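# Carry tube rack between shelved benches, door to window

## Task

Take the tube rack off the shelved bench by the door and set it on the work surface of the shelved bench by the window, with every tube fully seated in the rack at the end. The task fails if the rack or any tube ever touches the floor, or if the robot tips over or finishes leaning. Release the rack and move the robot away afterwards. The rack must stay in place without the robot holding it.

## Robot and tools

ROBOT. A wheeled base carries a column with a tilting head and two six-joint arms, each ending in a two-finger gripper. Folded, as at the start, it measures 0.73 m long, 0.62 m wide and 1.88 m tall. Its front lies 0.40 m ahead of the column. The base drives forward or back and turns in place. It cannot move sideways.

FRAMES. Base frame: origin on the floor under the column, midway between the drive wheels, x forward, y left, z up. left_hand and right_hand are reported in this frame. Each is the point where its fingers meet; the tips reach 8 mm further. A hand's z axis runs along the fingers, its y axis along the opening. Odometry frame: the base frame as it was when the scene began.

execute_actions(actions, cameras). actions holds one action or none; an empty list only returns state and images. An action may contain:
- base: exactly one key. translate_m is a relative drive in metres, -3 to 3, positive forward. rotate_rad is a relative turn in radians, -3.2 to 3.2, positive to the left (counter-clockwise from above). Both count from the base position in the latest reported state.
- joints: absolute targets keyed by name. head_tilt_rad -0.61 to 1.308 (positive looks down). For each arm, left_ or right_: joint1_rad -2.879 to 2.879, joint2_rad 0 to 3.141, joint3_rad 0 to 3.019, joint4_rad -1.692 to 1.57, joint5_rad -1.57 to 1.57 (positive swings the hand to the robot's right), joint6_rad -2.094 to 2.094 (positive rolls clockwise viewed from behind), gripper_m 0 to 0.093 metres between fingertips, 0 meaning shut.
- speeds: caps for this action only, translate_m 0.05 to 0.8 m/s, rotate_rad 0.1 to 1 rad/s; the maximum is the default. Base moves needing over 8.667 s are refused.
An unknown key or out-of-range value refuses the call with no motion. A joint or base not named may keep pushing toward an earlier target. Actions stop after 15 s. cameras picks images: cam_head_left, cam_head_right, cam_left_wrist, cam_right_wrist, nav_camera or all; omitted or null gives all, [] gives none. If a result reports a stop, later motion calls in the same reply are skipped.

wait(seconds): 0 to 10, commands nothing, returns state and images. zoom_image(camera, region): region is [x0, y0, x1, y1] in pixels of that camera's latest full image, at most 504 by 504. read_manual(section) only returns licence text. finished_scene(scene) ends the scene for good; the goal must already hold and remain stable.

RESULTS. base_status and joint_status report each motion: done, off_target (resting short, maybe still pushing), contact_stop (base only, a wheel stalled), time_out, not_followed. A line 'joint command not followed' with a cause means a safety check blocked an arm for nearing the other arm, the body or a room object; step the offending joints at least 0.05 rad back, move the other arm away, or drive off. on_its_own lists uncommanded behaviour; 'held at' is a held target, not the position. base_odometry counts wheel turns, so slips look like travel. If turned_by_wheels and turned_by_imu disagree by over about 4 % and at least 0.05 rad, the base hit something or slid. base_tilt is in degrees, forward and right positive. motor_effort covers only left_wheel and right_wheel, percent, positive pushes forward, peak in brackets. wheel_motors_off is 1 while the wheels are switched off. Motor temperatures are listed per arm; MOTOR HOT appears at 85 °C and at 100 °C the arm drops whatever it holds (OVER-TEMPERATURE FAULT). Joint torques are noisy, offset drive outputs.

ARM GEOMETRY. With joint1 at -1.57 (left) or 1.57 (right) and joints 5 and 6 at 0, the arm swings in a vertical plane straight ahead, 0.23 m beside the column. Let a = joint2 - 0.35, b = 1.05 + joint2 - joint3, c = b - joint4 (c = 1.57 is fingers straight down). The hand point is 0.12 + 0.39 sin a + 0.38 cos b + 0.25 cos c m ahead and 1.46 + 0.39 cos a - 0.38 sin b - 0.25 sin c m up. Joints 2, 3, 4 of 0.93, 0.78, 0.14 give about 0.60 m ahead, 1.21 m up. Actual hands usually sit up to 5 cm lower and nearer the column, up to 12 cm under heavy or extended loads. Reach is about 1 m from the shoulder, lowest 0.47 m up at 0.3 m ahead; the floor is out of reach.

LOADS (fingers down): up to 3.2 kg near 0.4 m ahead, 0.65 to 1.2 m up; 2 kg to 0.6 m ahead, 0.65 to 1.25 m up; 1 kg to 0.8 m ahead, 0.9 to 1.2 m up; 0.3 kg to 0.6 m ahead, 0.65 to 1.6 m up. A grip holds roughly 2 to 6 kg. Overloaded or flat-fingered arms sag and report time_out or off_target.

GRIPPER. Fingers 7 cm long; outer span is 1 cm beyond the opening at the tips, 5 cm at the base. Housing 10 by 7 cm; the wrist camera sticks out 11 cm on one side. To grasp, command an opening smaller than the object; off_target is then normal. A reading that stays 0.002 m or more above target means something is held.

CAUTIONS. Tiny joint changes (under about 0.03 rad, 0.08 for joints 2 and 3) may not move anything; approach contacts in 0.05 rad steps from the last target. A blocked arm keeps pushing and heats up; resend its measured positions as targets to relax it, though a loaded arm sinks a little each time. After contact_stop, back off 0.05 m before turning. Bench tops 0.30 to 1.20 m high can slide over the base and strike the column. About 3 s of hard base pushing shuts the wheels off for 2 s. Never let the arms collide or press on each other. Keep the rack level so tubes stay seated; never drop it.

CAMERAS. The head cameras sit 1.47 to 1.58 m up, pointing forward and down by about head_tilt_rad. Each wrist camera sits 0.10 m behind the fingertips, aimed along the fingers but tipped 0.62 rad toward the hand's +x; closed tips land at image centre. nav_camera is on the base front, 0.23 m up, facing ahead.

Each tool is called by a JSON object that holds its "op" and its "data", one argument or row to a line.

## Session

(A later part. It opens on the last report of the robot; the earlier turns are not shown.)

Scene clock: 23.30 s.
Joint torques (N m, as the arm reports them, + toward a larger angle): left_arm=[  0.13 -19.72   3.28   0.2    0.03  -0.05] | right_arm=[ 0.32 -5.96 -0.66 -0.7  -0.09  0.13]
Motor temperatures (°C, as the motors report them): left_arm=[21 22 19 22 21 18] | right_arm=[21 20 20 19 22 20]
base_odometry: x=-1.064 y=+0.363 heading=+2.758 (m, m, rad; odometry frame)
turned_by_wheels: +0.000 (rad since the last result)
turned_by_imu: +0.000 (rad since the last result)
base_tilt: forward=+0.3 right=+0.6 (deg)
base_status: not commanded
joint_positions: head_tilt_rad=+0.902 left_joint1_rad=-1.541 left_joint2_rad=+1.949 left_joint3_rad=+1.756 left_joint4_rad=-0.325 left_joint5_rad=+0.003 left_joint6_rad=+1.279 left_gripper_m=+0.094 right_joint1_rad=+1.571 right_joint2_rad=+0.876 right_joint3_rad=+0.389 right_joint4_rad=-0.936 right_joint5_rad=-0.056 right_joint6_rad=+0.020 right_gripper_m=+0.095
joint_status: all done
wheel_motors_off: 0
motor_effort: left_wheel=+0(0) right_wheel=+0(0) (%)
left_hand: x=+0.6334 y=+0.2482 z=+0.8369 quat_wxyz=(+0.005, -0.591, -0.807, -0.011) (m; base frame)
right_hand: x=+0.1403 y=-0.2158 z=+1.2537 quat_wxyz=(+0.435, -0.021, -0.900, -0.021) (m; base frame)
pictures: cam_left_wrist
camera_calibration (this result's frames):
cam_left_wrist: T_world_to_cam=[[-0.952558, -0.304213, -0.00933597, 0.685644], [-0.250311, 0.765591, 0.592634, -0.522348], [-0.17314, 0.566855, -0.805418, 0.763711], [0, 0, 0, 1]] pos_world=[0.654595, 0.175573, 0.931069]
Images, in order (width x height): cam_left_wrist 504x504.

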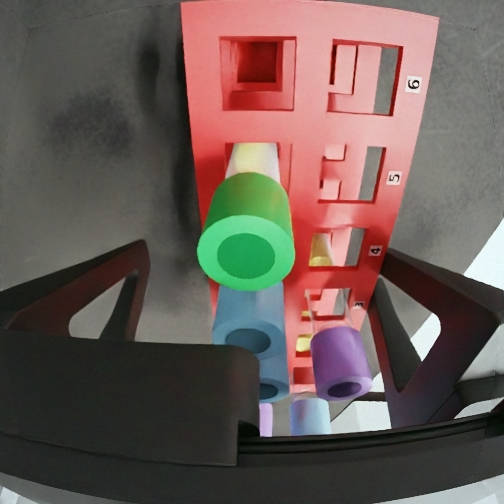

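{"op": "execute_actions", "data": {
  "actions": [
    {"base":{"translate_m":-0.012},"speeds":{"translate_m":0.05},"joints":{"left_joint2_rad":2.07,"left_joint3_rad":1.85}}
  ],
  "cameras": ["cam_left_wrist","cam_head_left"]
}}

{"op": "zoom_image", "data": {
  "camera": "cam_head_left",
  "region": [300,190,460,310]
}}

Scene clock: 24.57 s.
Joint torques (N m, as the arm reports them, + toward a larger angle): left_arm=[  0.08 -13.3    4.14   0.85  -0.01  -0.04] | right_arm=[-0.3  -5.93 -0.63 -0.73 -0.08  0.14]
Motor temperatures (°C, as the motors report them): left_arm=[21 22 19 22 21 18] | right_arm=[21 20 20 19 22 20]
base_odometry: x=-1.053 y=+0.359 heading=+2.758 (m, m, rad; odometry frame)
turned_by_wheels: +0.000 (rad since the last result)
turned_by_imu: +0.001 (rad since the last result)
base_tilt: forward=+0.3 right=+0.7 (deg)
base_status: done
joint_positions: head_tilt_rad=+0.902 left_joint1_rad=-1.541 left_joint2_rad=+2.001 left_joint3_rad=+1.841 left_joint4_rad=-0.338 left_joint5_rad=+0.004 left_joint6_rad=+1.278 left_gripper_m=+0.094 right_joint1_rad=+1.571 right_joint2_rad=+0.876 right_joint3_rad=+0.389 right_joint4_rad=-0.936 right_joint5_rad=-0.056 right_joint6_rad=+0.020 right_gripper_m=+0.095
joint_status: all done
wheel_motors_off: 0
motor_effort: left_wheel=+1(43) right_wheel=+0(47) (%)
left_hand: x=+0.6493 y=+0.2487 z=+0.8214 quat_wxyz=(-0.004, -0.590, -0.807, -0.017) (m; base frame)
right_hand: x=+0.1401 y=-0.2158 z=+1.2538 quat_wxyz=(+0.435, -0.021, -0.900, -0.021) (m; base frame)
pictures: cam_head_left, cam_left_wrist
camera_calibration (this result's frames):
cam_head_left: T_world_to_cam=[[-0.0439303, -0.997307, 0.058721, -0.0107488], [-0.801269, 0.0000672015, -0.598304, 0.96341], [0.596689, -0.073335, -0.799115, 1.13483], [0, 0, 0, 1]] pos_world=[0.0943359, 0.0724385, 1.48391]
cam_left_wrist: T_world_to_cam=[[-0.952105, -0.304442, -0.028465, 0.716238], [-0.262425, 0.765812, 0.587082, -0.497214], [-0.156934, 0.566434, -0.809027, 0.746247], [0, 0, 0, 1]] pos_world=[0.668564, 0.176126, 0.916027]
Images, in order (width x height): cam_head_left 896x504, cam_left_wrist 504x504.

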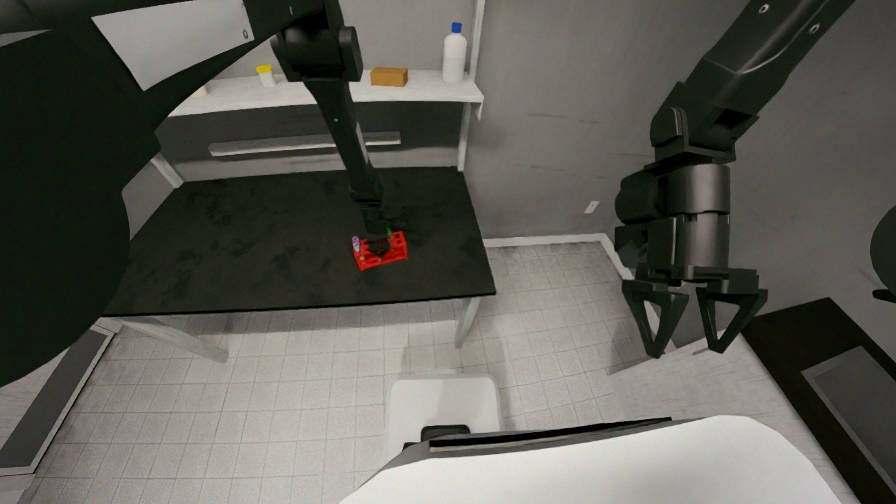

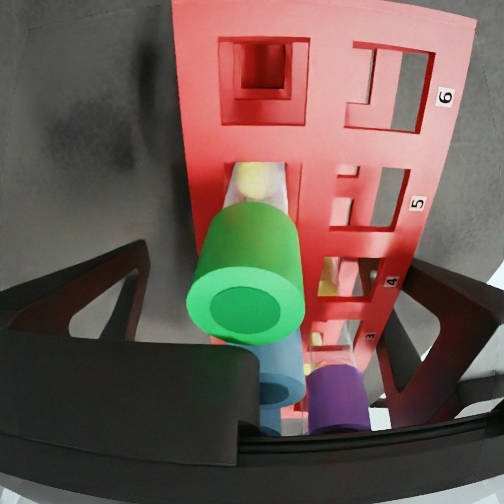

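Region (300, 190, 460, 310) of cam_head_left's 896x504 image, scaled by 3.150, with more detail than that image has; it fills the top 378 rows of this view, and the rest is white.

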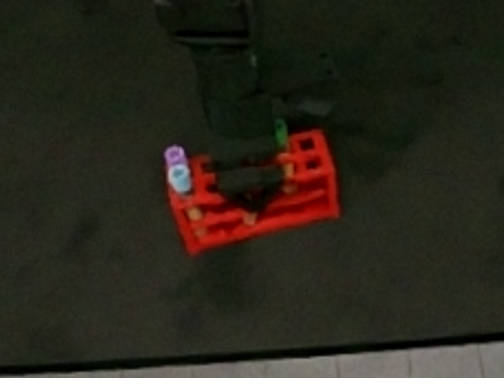

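{"op": "execute_actions", "data": {
  "actions": [
    {"joints":{"left_joint2_rad":1.99,"left_joint3_rad":1.84,"left_gripper_m":0.05}}
  ],
  "cameras": ["cam_left_wrist"]
}}

{"op": "execute_actions", "data": {
  "actions": [
    {"joints":{"left_joint2_rad":1.75,"left_joint3_rad":1.62}}
  ],
  "cameras": ["cam_left_wrist","cam_head_left"]
}}

{"op": "zoom_image", "data": {
  "camera": "cam_head_left",
  "region": [290,150,470,290]
}}

Scene clock: 25.33 s.
Joint torques (N m, as the arm reports them, + toward a larger angle): left_arm=[  0.17 -19.83   3.62   1.06  -0.05  -0.05] | right_arm=[ 0.2  -5.71 -0.54 -0.71 -0.1   0.14]
Motor temperatures (°C, as the motors report them): left_arm=[21 22 19 22 21 18] | right_arm=[21 20 20 19 22 20]
base_odometry: x=-1.053 y=+0.359 heading=+2.758 (m, m, rad; odometry frame)
turned_by_wheels: +0.000 (rad since the last result)
turned_by_imu: +0.000 (rad since the last result)
base_tilt: forward=+0.3 right=+0.7 (deg)
base_status: not commanded
joint_positions: head_tilt_rad=+0.902 left_joint1_rad=-1.541 left_joint2_rad=+1.998 left_joint3_rad=+1.837 left_joint4_rad=-0.344 left_joint5_rad=+0.004 left_joint6_rad=+1.278 left_gripper_m=+0.061 right_joint1_rad=+1.571 right_joint2_rad=+0.876 right_joint3_rad=+0.389 right_joint4_rad=-0.936 right_joint5_rad=-0.056 right_joint6_rad=+0.020 right_gripper_m=+0.095
joint_status: left_gripper_m off_target (ended at +0.061, target +0.050); the others done
wheel_motors_off: 0
motor_effort: left_wheel=-1(1) right_wheel=+0(1) (%)
left_hand: x=+0.6467 y=+0.2482 z=+0.8221 quat_wxyz=(-0.001, -0.591, -0.807, -0.014) (m; base frame)
right_hand: x=+0.1401 y=-0.2158 z=+1.2538 quat_wxyz=(+0.435, -0.021, -0.900, -0.021) (m; base frame)
pictures: cam_left_wrist
camera_calibration (this result's frames):
cam_left_wrist: T_world_to_cam=[[-0.9523, -0.304468, -0.0205927, 0.707348], [-0.257726, 0.766298, 0.588528, -0.502316], [-0.163407, 0.565762, -0.808215, 0.750358], [0, 0, 0, 1]] pos_world=[0.666761, 0.175764, 0.916643]
Images, in order (width x height): cam_left_wrist 504x504.

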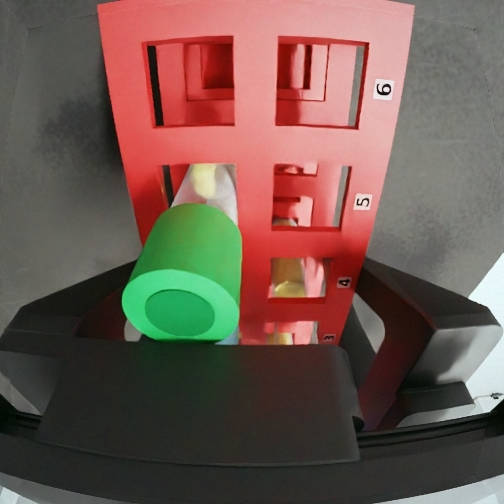

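Scene clock: 26.53 s.
Joint torques (N m, as the arm reports them, + toward a larger angle): left_arm=[  0.09 -19.58   4.13   0.71   0.04  -0.04] | right_arm=[ 0.05 -6.15 -0.63 -0.77 -0.1   0.12]
Motor temperatures (°C, as the motors report them): left_arm=[21 22 19 22 21 18] | right_arm=[21 20 20 19 22 20]
base_odometry: x=-1.053 y=+0.359 heading=+2.758 (m, m, rad; odometry frame)
turned_by_wheels: +0.000 (rad since the last result)
turned_by_imu: +0.000 (rad since the last result)
base_tilt: forward=+0.3 right=+0.6 (deg)
base_status: not commanded
joint_positions: head_tilt_rad=+0.902 left_joint1_rad=-1.541 left_joint2_rad=+1.752 left_joint3_rad=+1.614 left_joint4_rad=-0.333 left_joint5_rad=+0.003 left_joint6_rad=+1.278 left_gripper_m=+0.061 right_joint1_rad=+1.571 right_joint2_rad=+0.876 right_joint3_rad=+0.389 right_joint4_rad=-0.936 right_joint5_rad=-0.056 right_joint6_rad=+0.020 right_gripper_m=+0.095
joint_status: all done
wheel_motors_off: 0
motor_effort: left_wheel=-1(0) right_wheel=+0(1) (%)
left_hand: x=+0.6598 y=+0.2461 z=+0.9202 quat_wxyz=(-0.014, -0.591, -0.807, -0.025) (m; base frame)
right_hand: x=+0.1401 y=-0.2158 z=+1.2538 quat_wxyz=(+0.435, -0.021, -0.900, -0.021) (m; base frame)
pictures: cam_head_left, cam_left_wrist
camera_calibration (this result's frames):
cam_head_left: T_world_to_cam=[[-0.0439304, -0.997307, 0.058721, -0.0107488], [-0.801269, 0.0000672015, -0.598304, 0.963411], [0.596689, -0.073335, -0.799115, 1.13483], [0, 0, 0, 1]] pos_world=[0.0943359, 0.0724385, 1.48391]
cam_left_wrist: T_world_to_cam=[[-0.951242, -0.303596, -0.0544741, 0.751483], [-0.277571, 0.765556, 0.580412, -0.534295], [-0.134508, 0.567233, -0.812499, 0.817459], [0, 0, 0, 1]] pos_world=[0.676492, 0.173491, 1.01523]
Images, in order (width x height): cam_head_left 896x504, cam_left_wrist 504x504.

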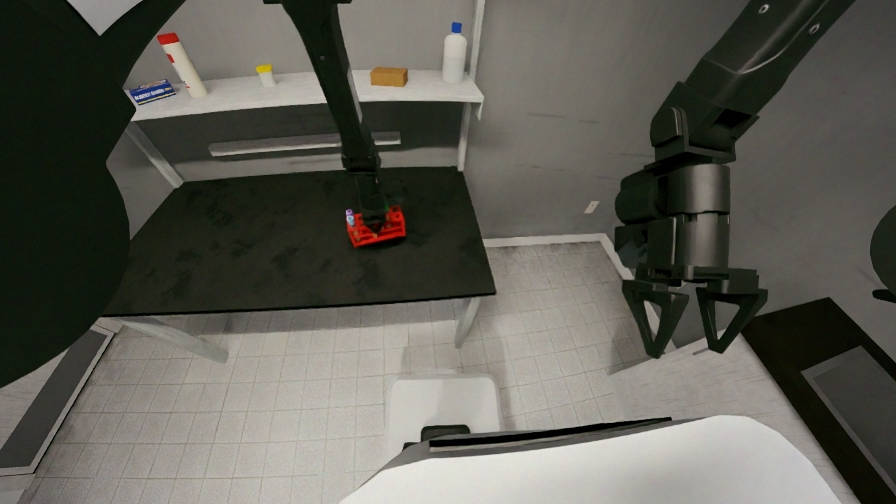

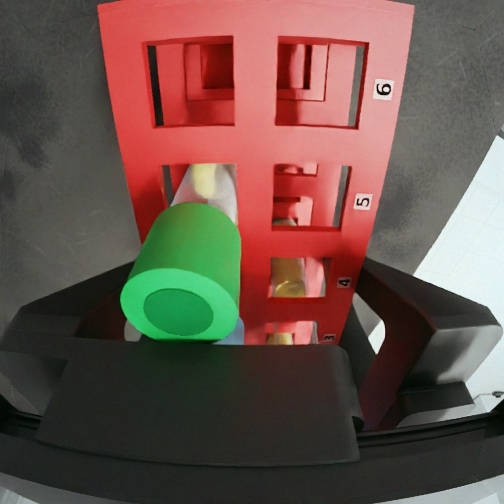

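Region (290, 150, 470, 290) of cam_head_left's 896x504 image, scaled by 2.800, with more detail than that image has.

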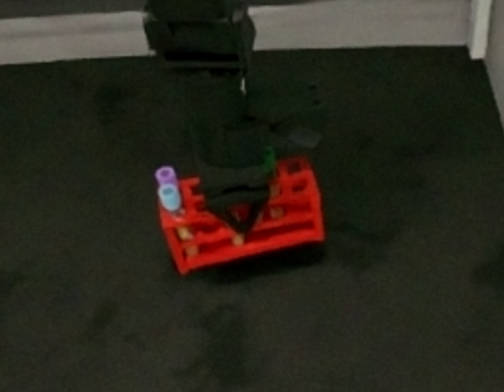

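{"op": "execute_actions", "data": {
  "actions": [
    {"base":{"translate_m":-1.2},"speeds":{"translate_m":0.4},"joints":{"left_joint2_rad":1.45,"left_joint3_rad":0.895,"left_joint4_rad":-0.02,"head_tilt_rad":0.7}}
  ],
  "cameras": ["cam_head_left","cam_left_wrist"]
}}

Scene clock: 31.53 s.
Joint torques (N m, as the arm reports them, + toward a larger angle): left_arm=[  0.07 -14.82  -0.46   0.51   0.03  -0.02] | right_arm=[-0.07 -6.14 -0.62 -0.72 -0.1   0.1 ]
Motor temperatures (°C, as the motors report them): left_arm=[21 23 19 22 21 18] | right_arm=[21 20 20 19 22 20]
base_odometry: x=+0.060 y=-0.091 heading=+2.758 (m, m, rad; odometry frame)
turned_by_wheels: +0.001 (rad since the last result)
turned_by_imu: +0.007 (rad since the last result)
base_tilt: forward=+0.3 right=+0.6 (deg)
base_status: done
joint_positions: head_tilt_rad=+0.716 left_joint1_rad=-1.541 left_joint2_rad=+1.465 left_joint3_rad=+0.895 left_joint4_rad=-0.024 left_joint5_rad=+0.003 left_joint6_rad=+1.278 left_gripper_m=+0.061 right_joint1_rad=+1.571 right_joint2_rad=+0.876 right_joint3_rad=+0.389 right_joint4_rad=-0.936 right_joint5_rad=-0.056 right_joint6_rad=+0.020 right_gripper_m=+0.095
joint_status: all done
wheel_motors_off: 0
motor_effort: left_wheel=+1(43) right_wheel=-2(44) (%)
left_hand: x=+0.4346 y=+0.2409 z=+0.9976 quat_wxyz=(+0.035, -0.589, -0.807, +0.012) (m; base frame)
right_hand: x=+0.1399 y=-0.2158 z=+1.2539 quat_wxyz=(+0.435, -0.021, -0.900, -0.021) (m; base frame)
pictures: cam_head_left, cam_left_wrist
camera_calibration (this result's frames):
cam_head_left: T_world_to_cam=[[-0.0540406, -0.997307, 0.0495746, 0.00384216], [-0.676675, 0.0000672015, -0.736282, 1.16967], [0.734296, -0.073335, -0.674856, 0.936596], [0, 0, 0, 1]] pos_world=[0.103953, 0.0724385, 1.49308]
cam_left_wrist: T_world_to_cam=[[-0.949581, -0.306944, 0.0638928, 0.421837], [-0.206459, 0.765555, 0.609344, -0.69755], [-0.235948, 0.56543, -0.790327, 0.875425], [0, 0, 0, 1]] pos_world=[0.463108, 0.168501, 1.08997]
Images, in order (width x height): cam_head_left 896x504, cam_left_wrist 504x504.

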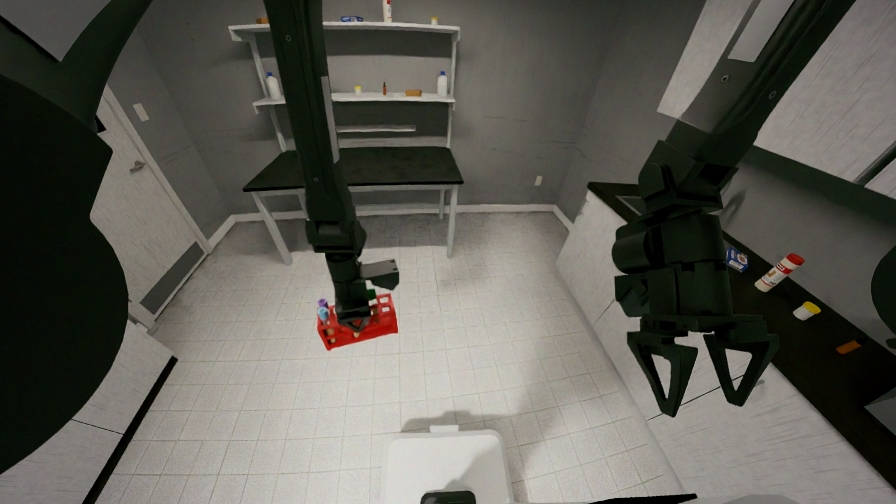

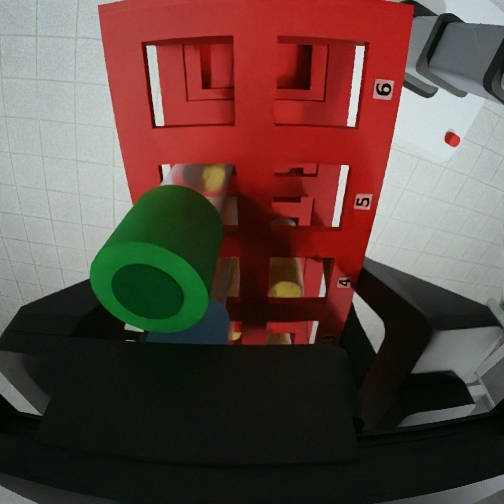

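{"op": "execute_actions", "data": {
  "actions": [
    {"base":{"rotate_rad":2.9},"speeds":{"rotate_rad":0.5}}
  ],
  "cameras": ["cam_head_left","cam_left_wrist"]
}}

Scene clock: 38.40 s.
Joint torques (N m, as the arm reports them, + toward a larger angle): left_arm=[ -0.04 -14.52  -0.56   0.51   0.09  -0.03] | right_arm=[ 0.09 -6.21 -0.62 -0.8  -0.07  0.14]
Motor temperatures (°C, as the motors report them): left_arm=[21 23 19 22 21 18] | right_arm=[21 20 20 19 22 20]
base_odometry: x=+0.060 y=-0.091 heading=-0.626 (m, m, rad; odometry frame)
turned_by_wheels: +2.899 (rad since the last result)
turned_by_imu: +2.911 (rad since the last result)
base_tilt: forward=+0.3 right=+0.7 (deg)
base_status: done
joint_positions: head_tilt_rad=+0.716 left_joint1_rad=-1.541 left_joint2_rad=+1.465 left_joint3_rad=+0.895 left_joint4_rad=-0.024 left_joint5_rad=+0.001 left_joint6_rad=+1.278 left_gripper_m=+0.061 right_joint1_rad=+1.571 right_joint2_rad=+0.876 right_joint3_rad=+0.389 right_joint4_rad=-0.936 right_joint5_rad=-0.056 right_joint6_rad=+0.020 right_gripper_m=+0.095
joint_status: not commanded
wheel_motors_off: 0
motor_effort: left_wheel=-3(45) right_wheel=+3(65) (%)
left_hand: x=+0.4346 y=+0.2414 z=+0.9976 quat_wxyz=(+0.036, -0.589, -0.807, +0.012) (m; base frame)
right_hand: x=+0.1399 y=-0.2158 z=+1.2539 quat_wxyz=(+0.435, -0.021, -0.900, -0.021) (m; base frame)
pictures: cam_head_left, cam_left_wrist
camera_calibration (this result's frames):
cam_head_left: T_world_to_cam=[[-0.0540406, -0.997307, 0.0495746, 0.00384215], [-0.676675, 0.0000672015, -0.736282, 1.16967], [0.734296, -0.073335, -0.674857, 0.936596], [0, 0, 0, 1]] pos_world=[0.103953, 0.0724385, 1.49308]
cam_left_wrist: T_world_to_cam=[[-0.949554, -0.30714, 0.0633481, 0.422557], [-0.206507, 0.764408, 0.610766, -0.699048], [-0.236015, 0.566873, -0.789273, 0.873789], [0, 0, 0, 1]] pos_world=[0.463109, 0.168814, 1.08984]
Images, in order (width x height): cam_head_left 896x504, cam_left_wrist 504x504.

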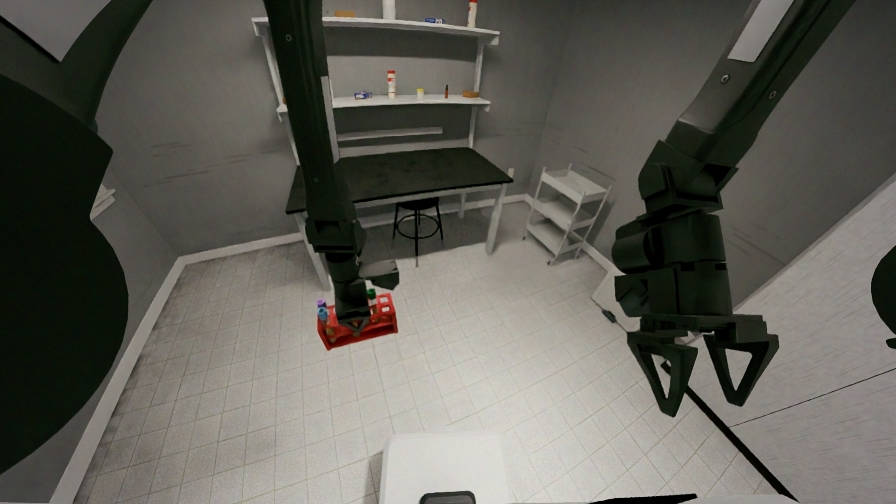

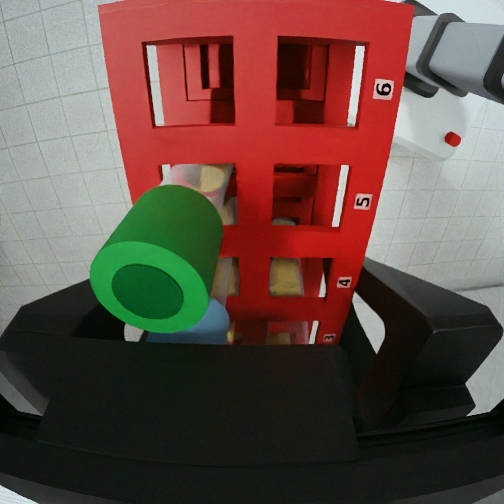

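{"op": "execute_actions", "data": {
  "actions": [
    {"base":{"rotate_rad":0.2},"speeds":{"rotate_rad":0.4}}
  ],
  "cameras": []
}}

{"op": "execute_actions", "data": {
  "actions": [
    {"base":{"translate_m":0.8},"speeds":{"translate_m":0.35},"joints":{"head_tilt_rad":0.9}}
  ],
  "cameras": ["cam_head_left","cam_left_wrist"]
}}

Scene clock: 39.97 s.
Joint torques (N m, as the arm reports them, + toward a larger angle): left_arm=[ -0.35 -14.71  -0.68   0.49   0.1   -0.04] | right_arm=[-0.05 -6.12 -0.61 -0.79 -0.09  0.13]
Motor temperatures (°C, as the motors report them): left_arm=[21 23 19 22 21 18] | right_arm=[21 20 20 19 22 20]
base_odometry: x=+0.060 y=-0.091 heading=-0.427 (m, m, rad; odometry frame)
turned_by_wheels: +0.199 (rad since the last result)
turned_by_imu: +0.200 (rad since the last result)
base_tilt: forward=+0.3 right=+0.6 (deg)
base_status: done
joint_positions: head_tilt_rad=+0.716 left_joint1_rad=-1.541 left_joint2_rad=+1.465 left_joint3_rad=+0.895 left_joint4_rad=-0.024 left_joint5_rad=+0.001 left_joint6_rad=+1.278 left_gripper_m=+0.061 right_joint1_rad=+1.571 right_joint2_rad=+0.876 right_joint3_rad=+0.389 right_joint4_rad=-0.936 right_joint5_rad=-0.056 right_joint6_rad=+0.020 right_gripper_m=+0.095
joint_status: not commanded
wheel_motors_off: 0
motor_effort: left_wheel=-4(39) right_wheel=+4(40) (%)
left_hand: x=+0.4346 y=+0.2412 z=+0.9976 quat_wxyz=(+0.036, -0.590, -0.807, +0.012) (m; base frame)
right_hand: x=+0.1399 y=-0.2158 z=+1.2539 quat_wxyz=(+0.435, -0.021, -0.900, -0.021) (m; base frame)
pictures: none
No camera images: the call's "cameras" was empty. Leave "cameras" out to get every camera's image.

Scene clock: 43.53 s.
Joint torques (N m, as the arm reports them, + toward a larger angle): left_arm=[ -0.12 -13.92  -0.87   0.46   0.1   -0.04] | right_arm=[ 0.16 -6.18 -0.6  -0.79 -0.06  0.15]
Motor temperatures (°C, as the motors report them): left_arm=[21 23 19 22 21 18] | right_arm=[21 20 20 19 22 20]
base_odometry: x=+0.788 y=-0.422 heading=-0.426 (m, m, rad; odometry frame)
turned_by_wheels: +0.001 (rad since the last result)
turned_by_imu: -0.001 (rad since the last result)
base_tilt: forward=+0.3 right=+0.6 (deg)
base_status: done
joint_positions: head_tilt_rad=+0.901 left_joint1_rad=-1.541 left_joint2_rad=+1.465 left_joint3_rad=+0.898 left_joint4_rad=-0.024 left_joint5_rad=+0.001 left_joint6_rad=+1.278 left_gripper_m=+0.061 right_joint1_rad=+1.571 right_joint2_rad=+0.876 right_joint3_rad=+0.390 right_joint4_rad=-0.936 right_joint5_rad=-0.056 right_joint6_rad=+0.020 right_gripper_m=+0.095
joint_status: all done
wheel_motors_off: 0
motor_effort: left_wheel=+1(57) right_wheel=-1(76) (%)
left_hand: x=+0.4369 y=+0.2412 z=+0.9976 quat_wxyz=(+0.034, -0.590, -0.807, +0.011) (m; base frame)
right_hand: x=+0.1405 y=-0.2158 z=+1.2537 quat_wxyz=(+0.434, -0.021, -0.900, -0.021) (m; base frame)
pictures: cam_head_left, cam_left_wrist
camera_calibration (this result's frames):
cam_head_left: T_world_to_cam=[[-0.0439876, -0.997307, 0.0586781, -0.0106799], [-0.800685, 0.0000672015, -0.599085, 0.964584], [0.597468, -0.073335, -0.798532, 1.1339], [0, 0, 0, 1]] pos_world=[0.0943906, 0.0724385, 1.48395]
cam_left_wrist: T_world_to_cam=[[-0.949877, -0.30685, 0.0598109, 0.428313], [-0.208614, 0.764635, 0.609765, -0.696559], [-0.23284, 0.566724, -0.790322, 0.874136], [0, 0, 0, 1]] pos_world=[0.465066, 0.168646, 1.08997]
Images, in order (width x height): cam_head_left 896x504, cam_left_wrist 504x504.

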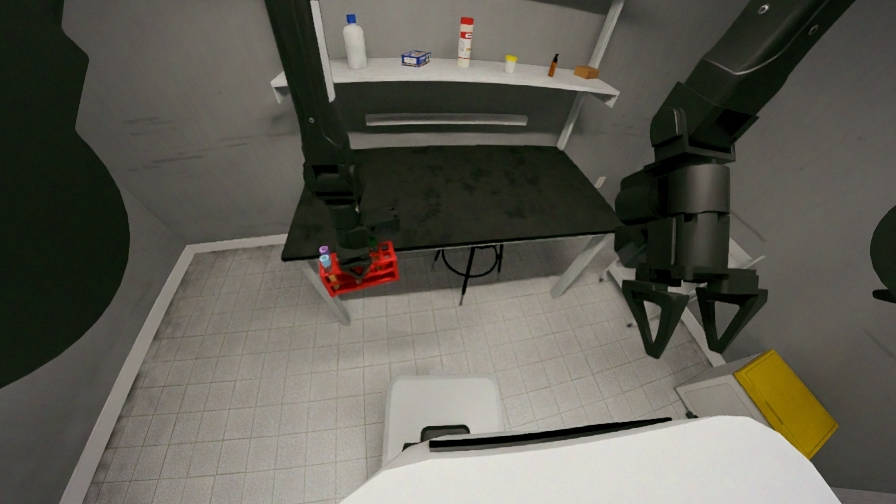

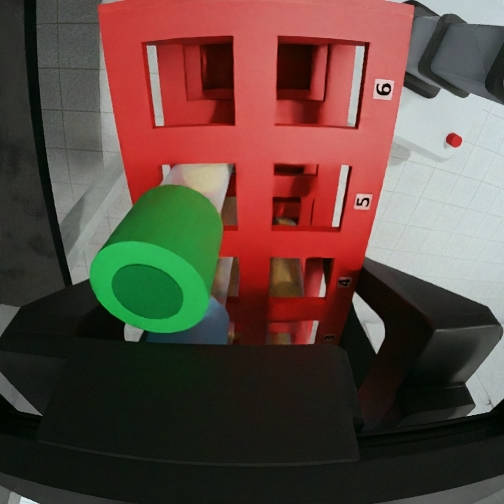

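{"op": "execute_actions", "data": {
  "actions": [
    {"base":{"translate_m":0.15},"speeds":{"translate_m":0.2},"joints":{"left_joint2_rad":1.75,"left_joint3_rad":1.62,"left_joint4_rad":-0.33}}
  ],
  "cameras": ["cam_head_left"]
}}

{"op": "execute_actions", "data": {
  "actions": [
    {"joints":{"left_joint2_rad":1.93,"left_joint3_rad":1.78}}
  ],
  "cameras": ["cam_head_left"]
}}

{"op": "zoom_image", "data": {
  "camera": "cam_head_left",
  "region": [290,170,470,310]
}}

Scene clock: 45.50 s.
Joint torques (N m, as the arm reports them, + toward a larger angle): left_arm=[ -0.14 -19.81   3.9    0.36   0.09  -0.04] | right_arm=[ 0.31 -5.79 -0.7  -0.67 -0.08  0.11]
Motor temperatures (°C, as the motors report them): left_arm=[21 23 19 22 21 18] | right_arm=[21 20 20 19 22 20]
base_odometry: x=+0.925 y=-0.484 heading=-0.426 (m, m, rad; odometry frame)
turned_by_wheels: +0.000 (rad since the last result)
turned_by_imu: +0.001 (rad since the last result)
base_tilt: forward=+0.3 right=+0.6 (deg)
base_status: done
joint_positions: head_tilt_rad=+0.902 left_joint1_rad=-1.541 left_joint2_rad=+1.760 left_joint3_rad=+1.616 left_joint4_rad=-0.324 left_joint5_rad=+0.001 left_joint6_rad=+1.278 left_gripper_m=+0.061 right_joint1_rad=+1.571 right_joint2_rad=+0.876 right_joint3_rad=+0.391 right_joint4_rad=-0.936 right_joint5_rad=-0.056 right_joint6_rad=+0.020 right_gripper_m=+0.095
joint_status: all done
wheel_motors_off: 0
motor_effort: left_wheel=-1(44) right_wheel=-1(46) (%)
left_hand: x=+0.6590 y=+0.2465 z=+0.9165 quat_wxyz=(-0.015, -0.590, -0.807, -0.027) (m; base frame)
right_hand: x=+0.1409 y=-0.2158 z=+1.2535 quat_wxyz=(+0.434, -0.021, -0.900, -0.021) (m; base frame)
pictures: cam_head_left
camera_calibration (this result's frames):
cam_head_left: T_world_to_cam=[[-0.0439643, -0.997307, 0.0586956, -0.0107079], [-0.800923, 0.0000672015, -0.598768, 0.964107], [0.597152, -0.073335, -0.798769, 1.13428], [0, 0, 0, 1]] pos_world=[0.0943683, 0.0724385, 1.48393]
Images, in order (width x height): cam_head_left 896x504.

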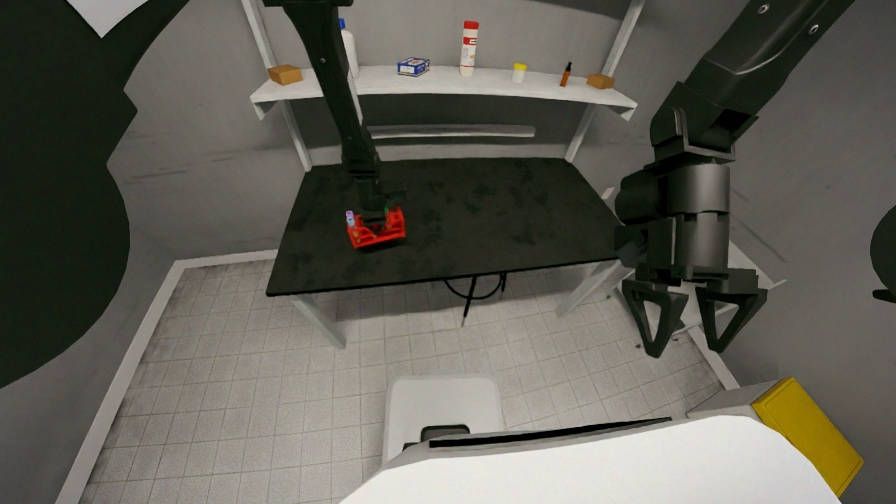

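Scene clock: 46.53 s.
Joint torques (N m, as the arm reports them, + toward a larger angle): left_arm=[  0.01 -21.74   4.12   0.43   0.06  -0.07] | right_arm=[-0.1  -5.41 -0.69 -0.68 -0.1   0.14]
Motor temperatures (°C, as the motors report them): left_arm=[21 23 19 22 21 18] | right_arm=[21 20 20 19 22 20]
base_odometry: x=+0.925 y=-0.484 heading=-0.426 (m, m, rad; odometry frame)
turned_by_wheels: +0.000 (rad since the last result)
turned_by_imu: +0.000 (rad since the last result)
base_tilt: forward=+0.3 right=+0.6 (deg)
base_status: not commanded
joint_positions: head_tilt_rad=+0.902 left_joint1_rad=-1.541 left_joint2_rad=+1.957 left_joint3_rad=+1.766 left_joint4_rad=-0.328 left_joint5_rad=+0.001 left_joint6_rad=+1.278 left_gripper_m=+0.061 right_joint1_rad=+1.571 right_joint2_rad=+0.876 right_joint3_rad=+0.391 right_joint4_rad=-0.936 right_joint5_rad=-0.056 right_joint6_rad=+0.020 right_gripper_m=+0.095
joint_status: all done
wheel_motors_off: 0
motor_effort: left_wheel=+0(1) right_wheel=+0(1) (%)
left_hand: x=+0.6342 y=+0.2483 z=+0.8343 quat_wxyz=(+0.005, -0.590, -0.807, -0.011) (m; base frame)
right_hand: x=+0.1409 y=-0.2158 z=+1.2535 quat_wxyz=(+0.434, -0.021, -0.900, -0.021) (m; base frame)
pictures: cam_head_left
camera_calibration (this result's frames):
cam_head_left: T_world_to_cam=[[-0.0439643, -0.997307, 0.0586956, -0.0107079], [-0.800923, 0.0000672015, -0.598768, 0.964107], [0.597151, -0.073335, -0.798769, 1.13428], [0, 0, 0, 1]] pos_world=[0.0943683, 0.0724385, 1.48393]
Images, in order (width x height): cam_head_left 896x504.

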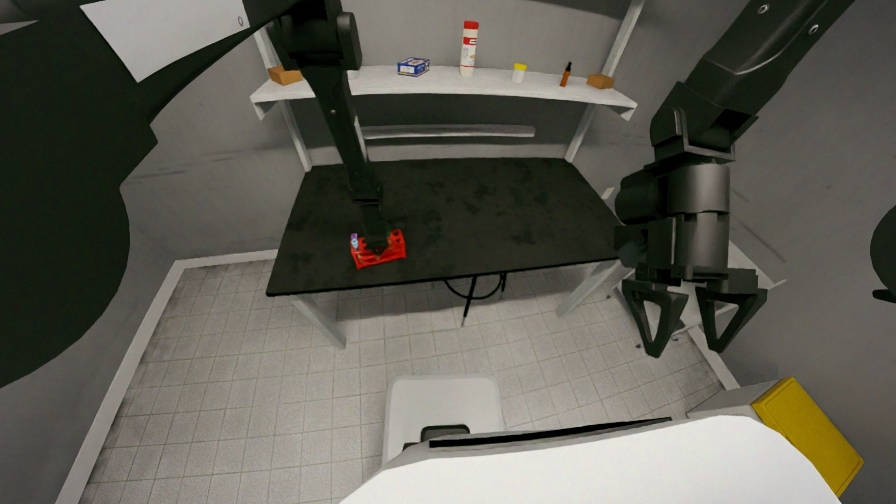

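Region (290, 170, 470, 310) of cam_head_left's 896x504 image, scaled by 2.800, with more detail than that image has.

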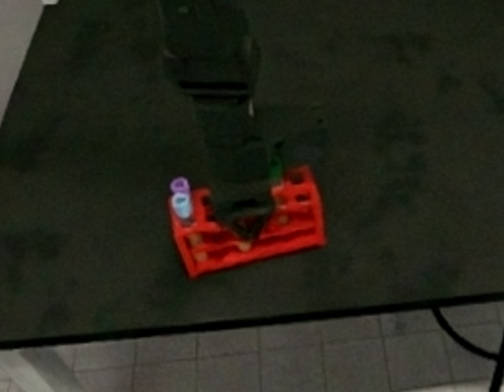

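{"op": "execute_actions", "data": {
  "actions": [
    {"base":{"translate_m":0.08},"speeds":{"translate_m":0.1}}
  ],
  "cameras": []
}}

{"op": "execute_actions", "data": {
  "actions": [
    {"joints":{"left_joint2_rad":2.0,"left_joint3_rad":1.84}}
  ],
  "cameras": []
}}

{"op": "execute_actions", "data": {
  "actions": [
    {"joints":{"left_gripper_m":0.093}}
  ],
  "cameras": ["cam_left_wrist"]
}}

{"op": "execute_actions", "data": {
  "actions": [
    {"joints":{"left_joint2_rad":1.72,"left_joint3_rad":1.58}}
  ],
  "cameras": ["cam_left_wrist","cam_head_left"]
}}

{"op": "zoom_image", "data": {
  "camera": "cam_head_left",
  "region": [290,170,470,310]
}}

Scene clock: 48.40 s.
Joint torques (N m, as the arm reports them, + toward a larger angle): left_arm=[ -0.03 -21.47   4.15   0.37   0.1   -0.02] | right_arm=[ 0.   -6.06 -0.66 -0.73 -0.08  0.12]
Motor temperatures (°C, as the motors report them): left_arm=[21 24 19 22 21 18] | right_arm=[21 20 20 19 22 20]
base_odometry: x=+0.998 y=-0.517 heading=-0.426 (m, m, rad; odometry frame)
turned_by_wheels: +0.000 (rad since the last result)
turned_by_imu: +0.001 (rad since the last result)
base_tilt: forward=+0.3 right=+0.6 (deg)
base_status: done
joint_positions: head_tilt_rad=+0.902 left_joint1_rad=-1.541 left_joint2_rad=+1.953 left_joint3_rad=+1.768 left_joint4_rad=-0.328 left_joint5_rad=+0.001 left_joint6_rad=+1.278 left_gripper_m=+0.061 right_joint1_rad=+1.571 right_joint2_rad=+0.876 right_joint3_rad=+0.390 right_joint4_rad=-0.936 right_joint5_rad=-0.056 right_joint6_rad=+0.020 right_gripper_m=+0.095
joint_status: not commanded
wheel_motors_off: 0
motor_effort: left_wheel=+0(44) right_wheel=+0(46) (%)
left_hand: x=+0.6372 y=+0.2483 z=+0.8362 quat_wxyz=(+0.003, -0.590, -0.807, -0.013) (m; base frame)
right_hand: x=+0.1405 y=-0.2158 z=+1.2537 quat_wxyz=(+0.434, -0.021, -0.900, -0.021) (m; base frame)
pictures: none
No camera images: the call's "cameras" was empty. Leave "cameras" out to get every camera's image.

Scene clock: 49.07 s.
Joint torques (N m, as the arm reports them, + toward a larger angle): left_arm=[  0.14 -18.78   4.48   0.45   0.08  -0.05] | right_arm=[ 0.02 -5.99 -0.65 -0.84 -0.07  0.13]
Motor temperatures (°C, as the motors report them): left_arm=[21 24 19 22 21 18] | right_arm=[21 20 20 19 22 20]
base_odometry: x=+0.998 y=-0.517 heading=-0.426 (m, m, rad; odometry frame)
turned_by_wheels: +0.000 (rad since the last result)
turned_by_imu: +0.000 (rad since the last result)
base_tilt: forward=+0.2 right=+0.6 (deg)
base_status: not commanded
joint_positions: head_tilt_rad=+0.902 left_joint1_rad=-1.541 left_joint2_rad=+1.995 left_joint3_rad=+1.825 left_joint4_rad=-0.328 left_joint5_rad=+0.001 left_joint6_rad=+1.278 left_gripper_m=+0.061 right_joint1_rad=+1.571 right_joint2_rad=+0.876 right_joint3_rad=+0.390 right_joint4_rad=-0.936 right_joint5_rad=-0.056 right_joint6_rad=+0.020 right_gripper_m=+0.095
joint_status: all done
wheel_motors_off: 0
motor_effort: left_wheel=+0(0) right_wheel=+0(1) (%)
left_hand: x=+0.6457 y=+0.2487 z=+0.8222 quat_wxyz=(-0.003, -0.590, -0.807, -0.017) (m; base frame)
right_hand: x=+0.1405 y=-0.2158 z=+1.2537 quat_wxyz=(+0.434, -0.021, -0.900, -0.021) (m; base frame)
pictures: none
No camera images: the call's "cameras" was empty. Leave "cameras" out to get every camera's image.

Scene clock: 49.63 s.
Joint torques (N m, as the arm reports them, + toward a larger angle): left_arm=[  0.3  -19.16   4.44   0.5    0.07  -0.05] | right_arm=[ 0.   -6.06 -0.65 -0.79 -0.08  0.14]
Motor temperatures (°C, as the motors report them): left_arm=[21 24 19 22 21 18] | right_arm=[21 20 20 19 22 20]
base_odometry: x=+0.998 y=-0.517 heading=-0.426 (m, m, rad; odometry frame)
turned_by_wheels: +0.000 (rad since the last result)
turned_by_imu: +0.000 (rad since the last result)
base_tilt: forward=+0.3 right=+0.6 (deg)
base_status: not commanded
joint_positions: head_tilt_rad=+0.902 left_joint1_rad=-1.541 left_joint2_rad=+1.995 left_joint3_rad=+1.825 left_joint4_rad=-0.328 left_joint5_rad=+0.001 left_joint6_rad=+1.278 left_gripper_m=+0.093 right_joint1_rad=+1.571 right_joint2_rad=+0.876 right_joint3_rad=+0.390 right_joint4_rad=-0.936 right_joint5_rad=-0.056 right_joint6_rad=+0.020 right_gripper_m=+0.095
joint_status: all done
wheel_motors_off: 0
motor_effort: left_wheel=+1(1) right_wheel=+0(0) (%)
left_hand: x=+0.6457 y=+0.2487 z=+0.8222 quat_wxyz=(-0.003, -0.590, -0.807, -0.017) (m; base frame)
right_hand: x=+0.1405 y=-0.2158 z=+1.2537 quat_wxyz=(+0.434, -0.021, -0.900, -0.021) (m; base frame)
pictures: cam_left_wrist
camera_calibration (this result's frames):
cam_left_wrist: T_world_to_cam=[[-0.952038, -0.304633, -0.0286712, 0.713008], [-0.262386, 0.764602, 0.588675, -0.49967], [-0.157408, 0.567964, -0.807861, 0.745305], [0, 0, 0, 1]] pos_world=[0.665021, 0.175949, 0.916689]
Images, in order (width x height): cam_left_wrist 504x504.

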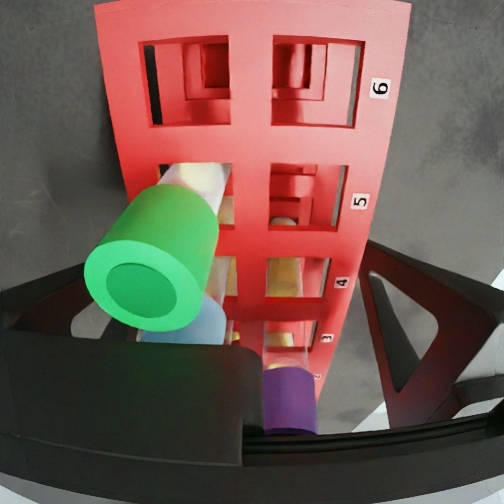

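Scene clock: 50.93 s.
Joint torques (N m, as the arm reports them, + toward a larger angle): left_arm=[ -0.17 -18.69   3.53   0.5    0.08  -0.03] | right_arm=[ 0.42 -6.32 -0.68 -0.71 -0.06  0.11]
Motor temperatures (°C, as the motors report them): left_arm=[21 24 19 22 21 18] | right_arm=[21 20 20 19 22 20]
base_odometry: x=+0.998 y=-0.517 heading=-0.426 (m, m, rad; odometry frame)
turned_by_wheels: +0.000 (rad since the last result)
turned_by_imu: +0.001 (rad since the last result)
base_tilt: forward=+0.3 right=+0.6 (deg)
base_status: not commanded
joint_positions: head_tilt_rad=+0.902 left_joint1_rad=-1.541 left_joint2_rad=+1.708 left_joint3_rad=+1.583 left_joint4_rad=-0.328 left_joint5_rad=+0.001 left_joint6_rad=+1.278 left_gripper_m=+0.093 right_joint1_rad=+1.571 right_joint2_rad=+0.876 right_joint3_rad=+0.390 right_joint4_rad=-0.936 right_joint5_rad=-0.056 right_joint6_rad=+0.020 right_gripper_m=+0.095
joint_status: all done
wheel_motors_off: 0
motor_effort: left_wheel=+0(1) right_wheel=+1(1) (%)
left_hand: x=+0.6653 y=+0.2460 z=+0.9388 quat_wxyz=(-0.021, -0.590, -0.806, -0.031) (m; base frame)
right_hand: x=+0.1405 y=-0.2158 z=+1.2537 quat_wxyz=(+0.434, -0.021, -0.900, -0.021) (m; base frame)
pictures: cam_head_left, cam_left_wrist
camera_calibration (this result's frames):
cam_head_left: T_world_to_cam=[[-0.0439569, -0.997307, 0.0587011, -0.0107168], [-0.800998, 0.0000672015, -0.598667, 0.963956], [0.597051, -0.073335, -0.798844, 1.1344], [0, 0, 0, 1]] pos_world=[0.0943613, 0.0724385, 1.48393]
cam_left_wrist: T_world_to_cam=[[-0.950176, -0.303533, -0.0709448, 0.772363], [-0.287312, 0.764533, 0.577011, -0.533599], [-0.120902, 0.568646, -0.813649, 0.825115], [0, 0, 0, 1]] pos_world=[0.68033, 0.173193, 1.03404]
Images, in order (width x height): cam_head_left 896x504, cam_left_wrist 504x504.

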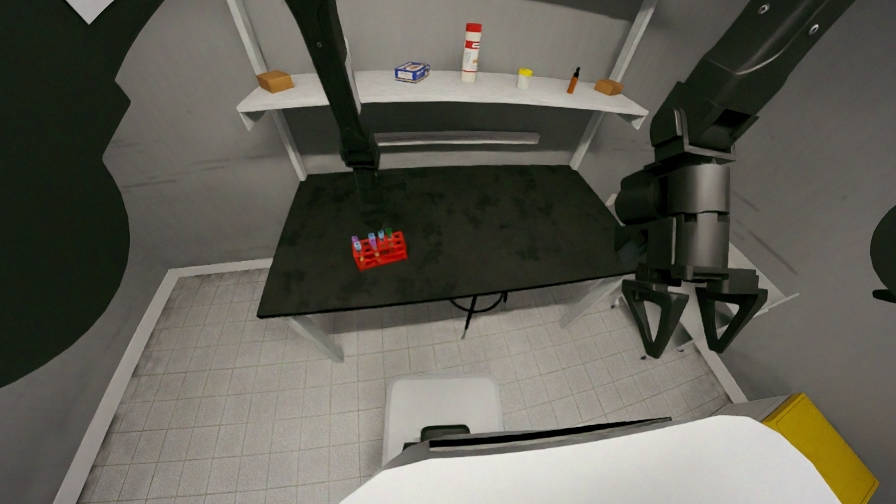

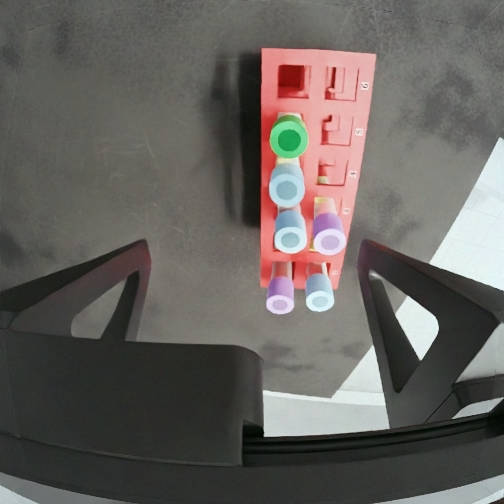

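Region (290, 170, 470, 310) of cam_head_left's 896x504 image, scaled by 2.800, with more detail than that image has.

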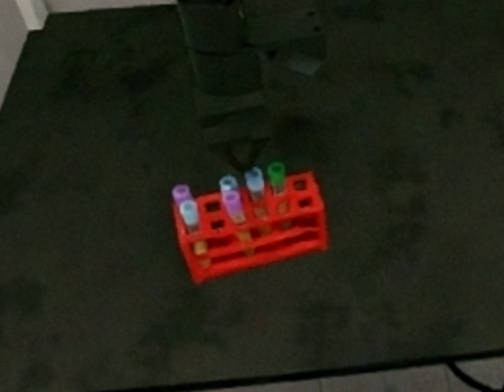

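{"op": "execute_actions", "data": {
  "actions": [
    {"base":{"translate_m":-0.5},"joints":{"left_joint2_rad":1.3,"left_joint3_rad":0.9,"left_joint4_rad":-0.3,"head_tilt_rad":0.6}}
  ],
  "cameras": ["cam_head_right","nav_camera"]
}}

{"op": "zoom_image", "data": {
  "camera": "cam_head_right",
  "region": [300,190,460,300]
}}

{"op": "zoom_image", "data": {
  "camera": "nav_camera",
  "region": [150,0,450,150]
}}

Scene clock: 53.50 s.
Joint torques (N m, as the arm reports them, + toward a larger angle): left_arm=[  0.15 -14.24   1.47   0.18   0.08  -0.02] | right_arm=[-0.01 -6.37 -0.58 -0.83 -0.09  0.14]
Motor temperatures (°C, as the motors report them): left_arm=[21 24 19 22 21 18] | right_arm=[21 20 20 19 22 20]
base_odometry: x=+0.542 y=-0.310 heading=-0.425 (m, m, rad; odometry frame)
turned_by_wheels: +0.001 (rad since the last result)
turned_by_imu: +0.004 (rad since the last result)
base_tilt: forward=+0.3 right=+0.5 (deg)
base_status: done
joint_positions: head_tilt_rad=+0.617 left_joint1_rad=-1.541 left_joint2_rad=+1.304 left_joint3_rad=+0.891 left_joint4_rad=-0.302 left_joint5_rad=+0.001 left_joint6_rad=+1.278 left_gripper_m=+0.093 right_joint1_rad=+1.571 right_joint2_rad=+0.876 right_joint3_rad=+0.387 right_joint4_rad=-0.936 right_joint5_rad=-0.056 right_joint6_rad=+0.020 right_gripper_m=+0.095
joint_status: all done
wheel_motors_off: 0
motor_effort: left_wheel=+0(66) right_wheel=-1(68) (%)
left_hand: x=+0.4335 y=+0.2396 z=+1.0566 quat_wxyz=(+0.084, -0.587, -0.804, +0.048) (m; base frame)
right_hand: x=+0.1391 y=-0.2158 z=+1.2541 quat_wxyz=(+0.436, -0.021, -0.900, -0.021) (m; base frame)
pictures: cam_head_right, nav_camera
camera_calibration (this result's frames):
cam_head_right: T_world_to_cam=[[-0.0655072, -0.996005, 0.0606821, -0.140711], [-0.586973, -0.0107162, -0.809536, 1.2793], [0.806952, -0.0886492, -0.583926, 0.790733], [0, 0, 0, 1]] pos_world=[0.103613, -0.0563417, 1.50591]
Images, in order (width x height): cam_head_right 896x504, nav_camera 896x504.

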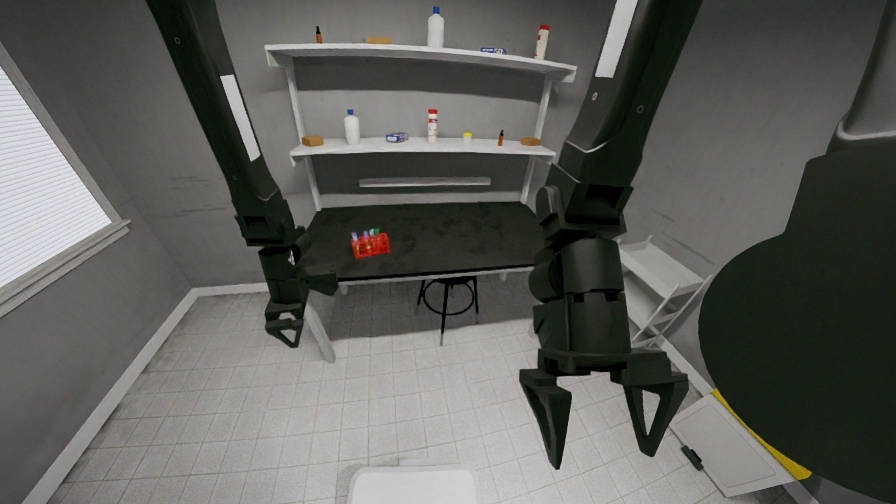

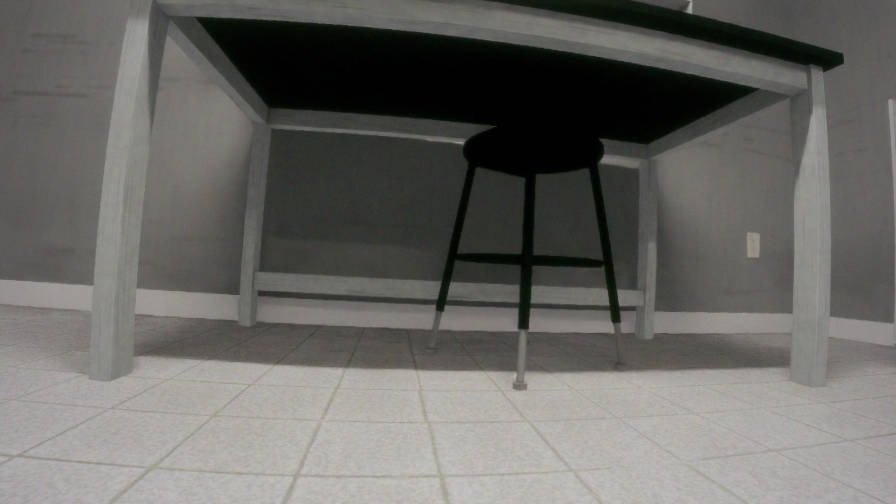

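Region (300, 190, 460, 300) of cam_head_right's 896x504 image, scaled by 3.150, with more detail than that image has; it fills the top 346 rows of this view, and the rest is white.

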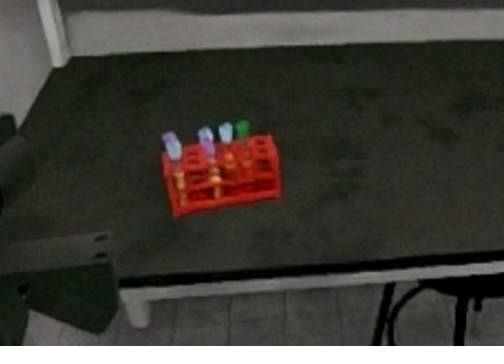

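Region (150, 0, 450, 150) of nav_camera's 896x504 image, scaled by 1.680, with more detail than that image has.

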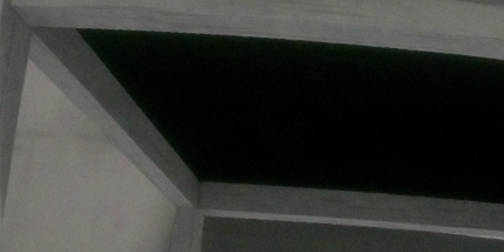

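{"op": "finished_scene", "data": {
  "scene": 1
}}

The scene is finished: the task was done.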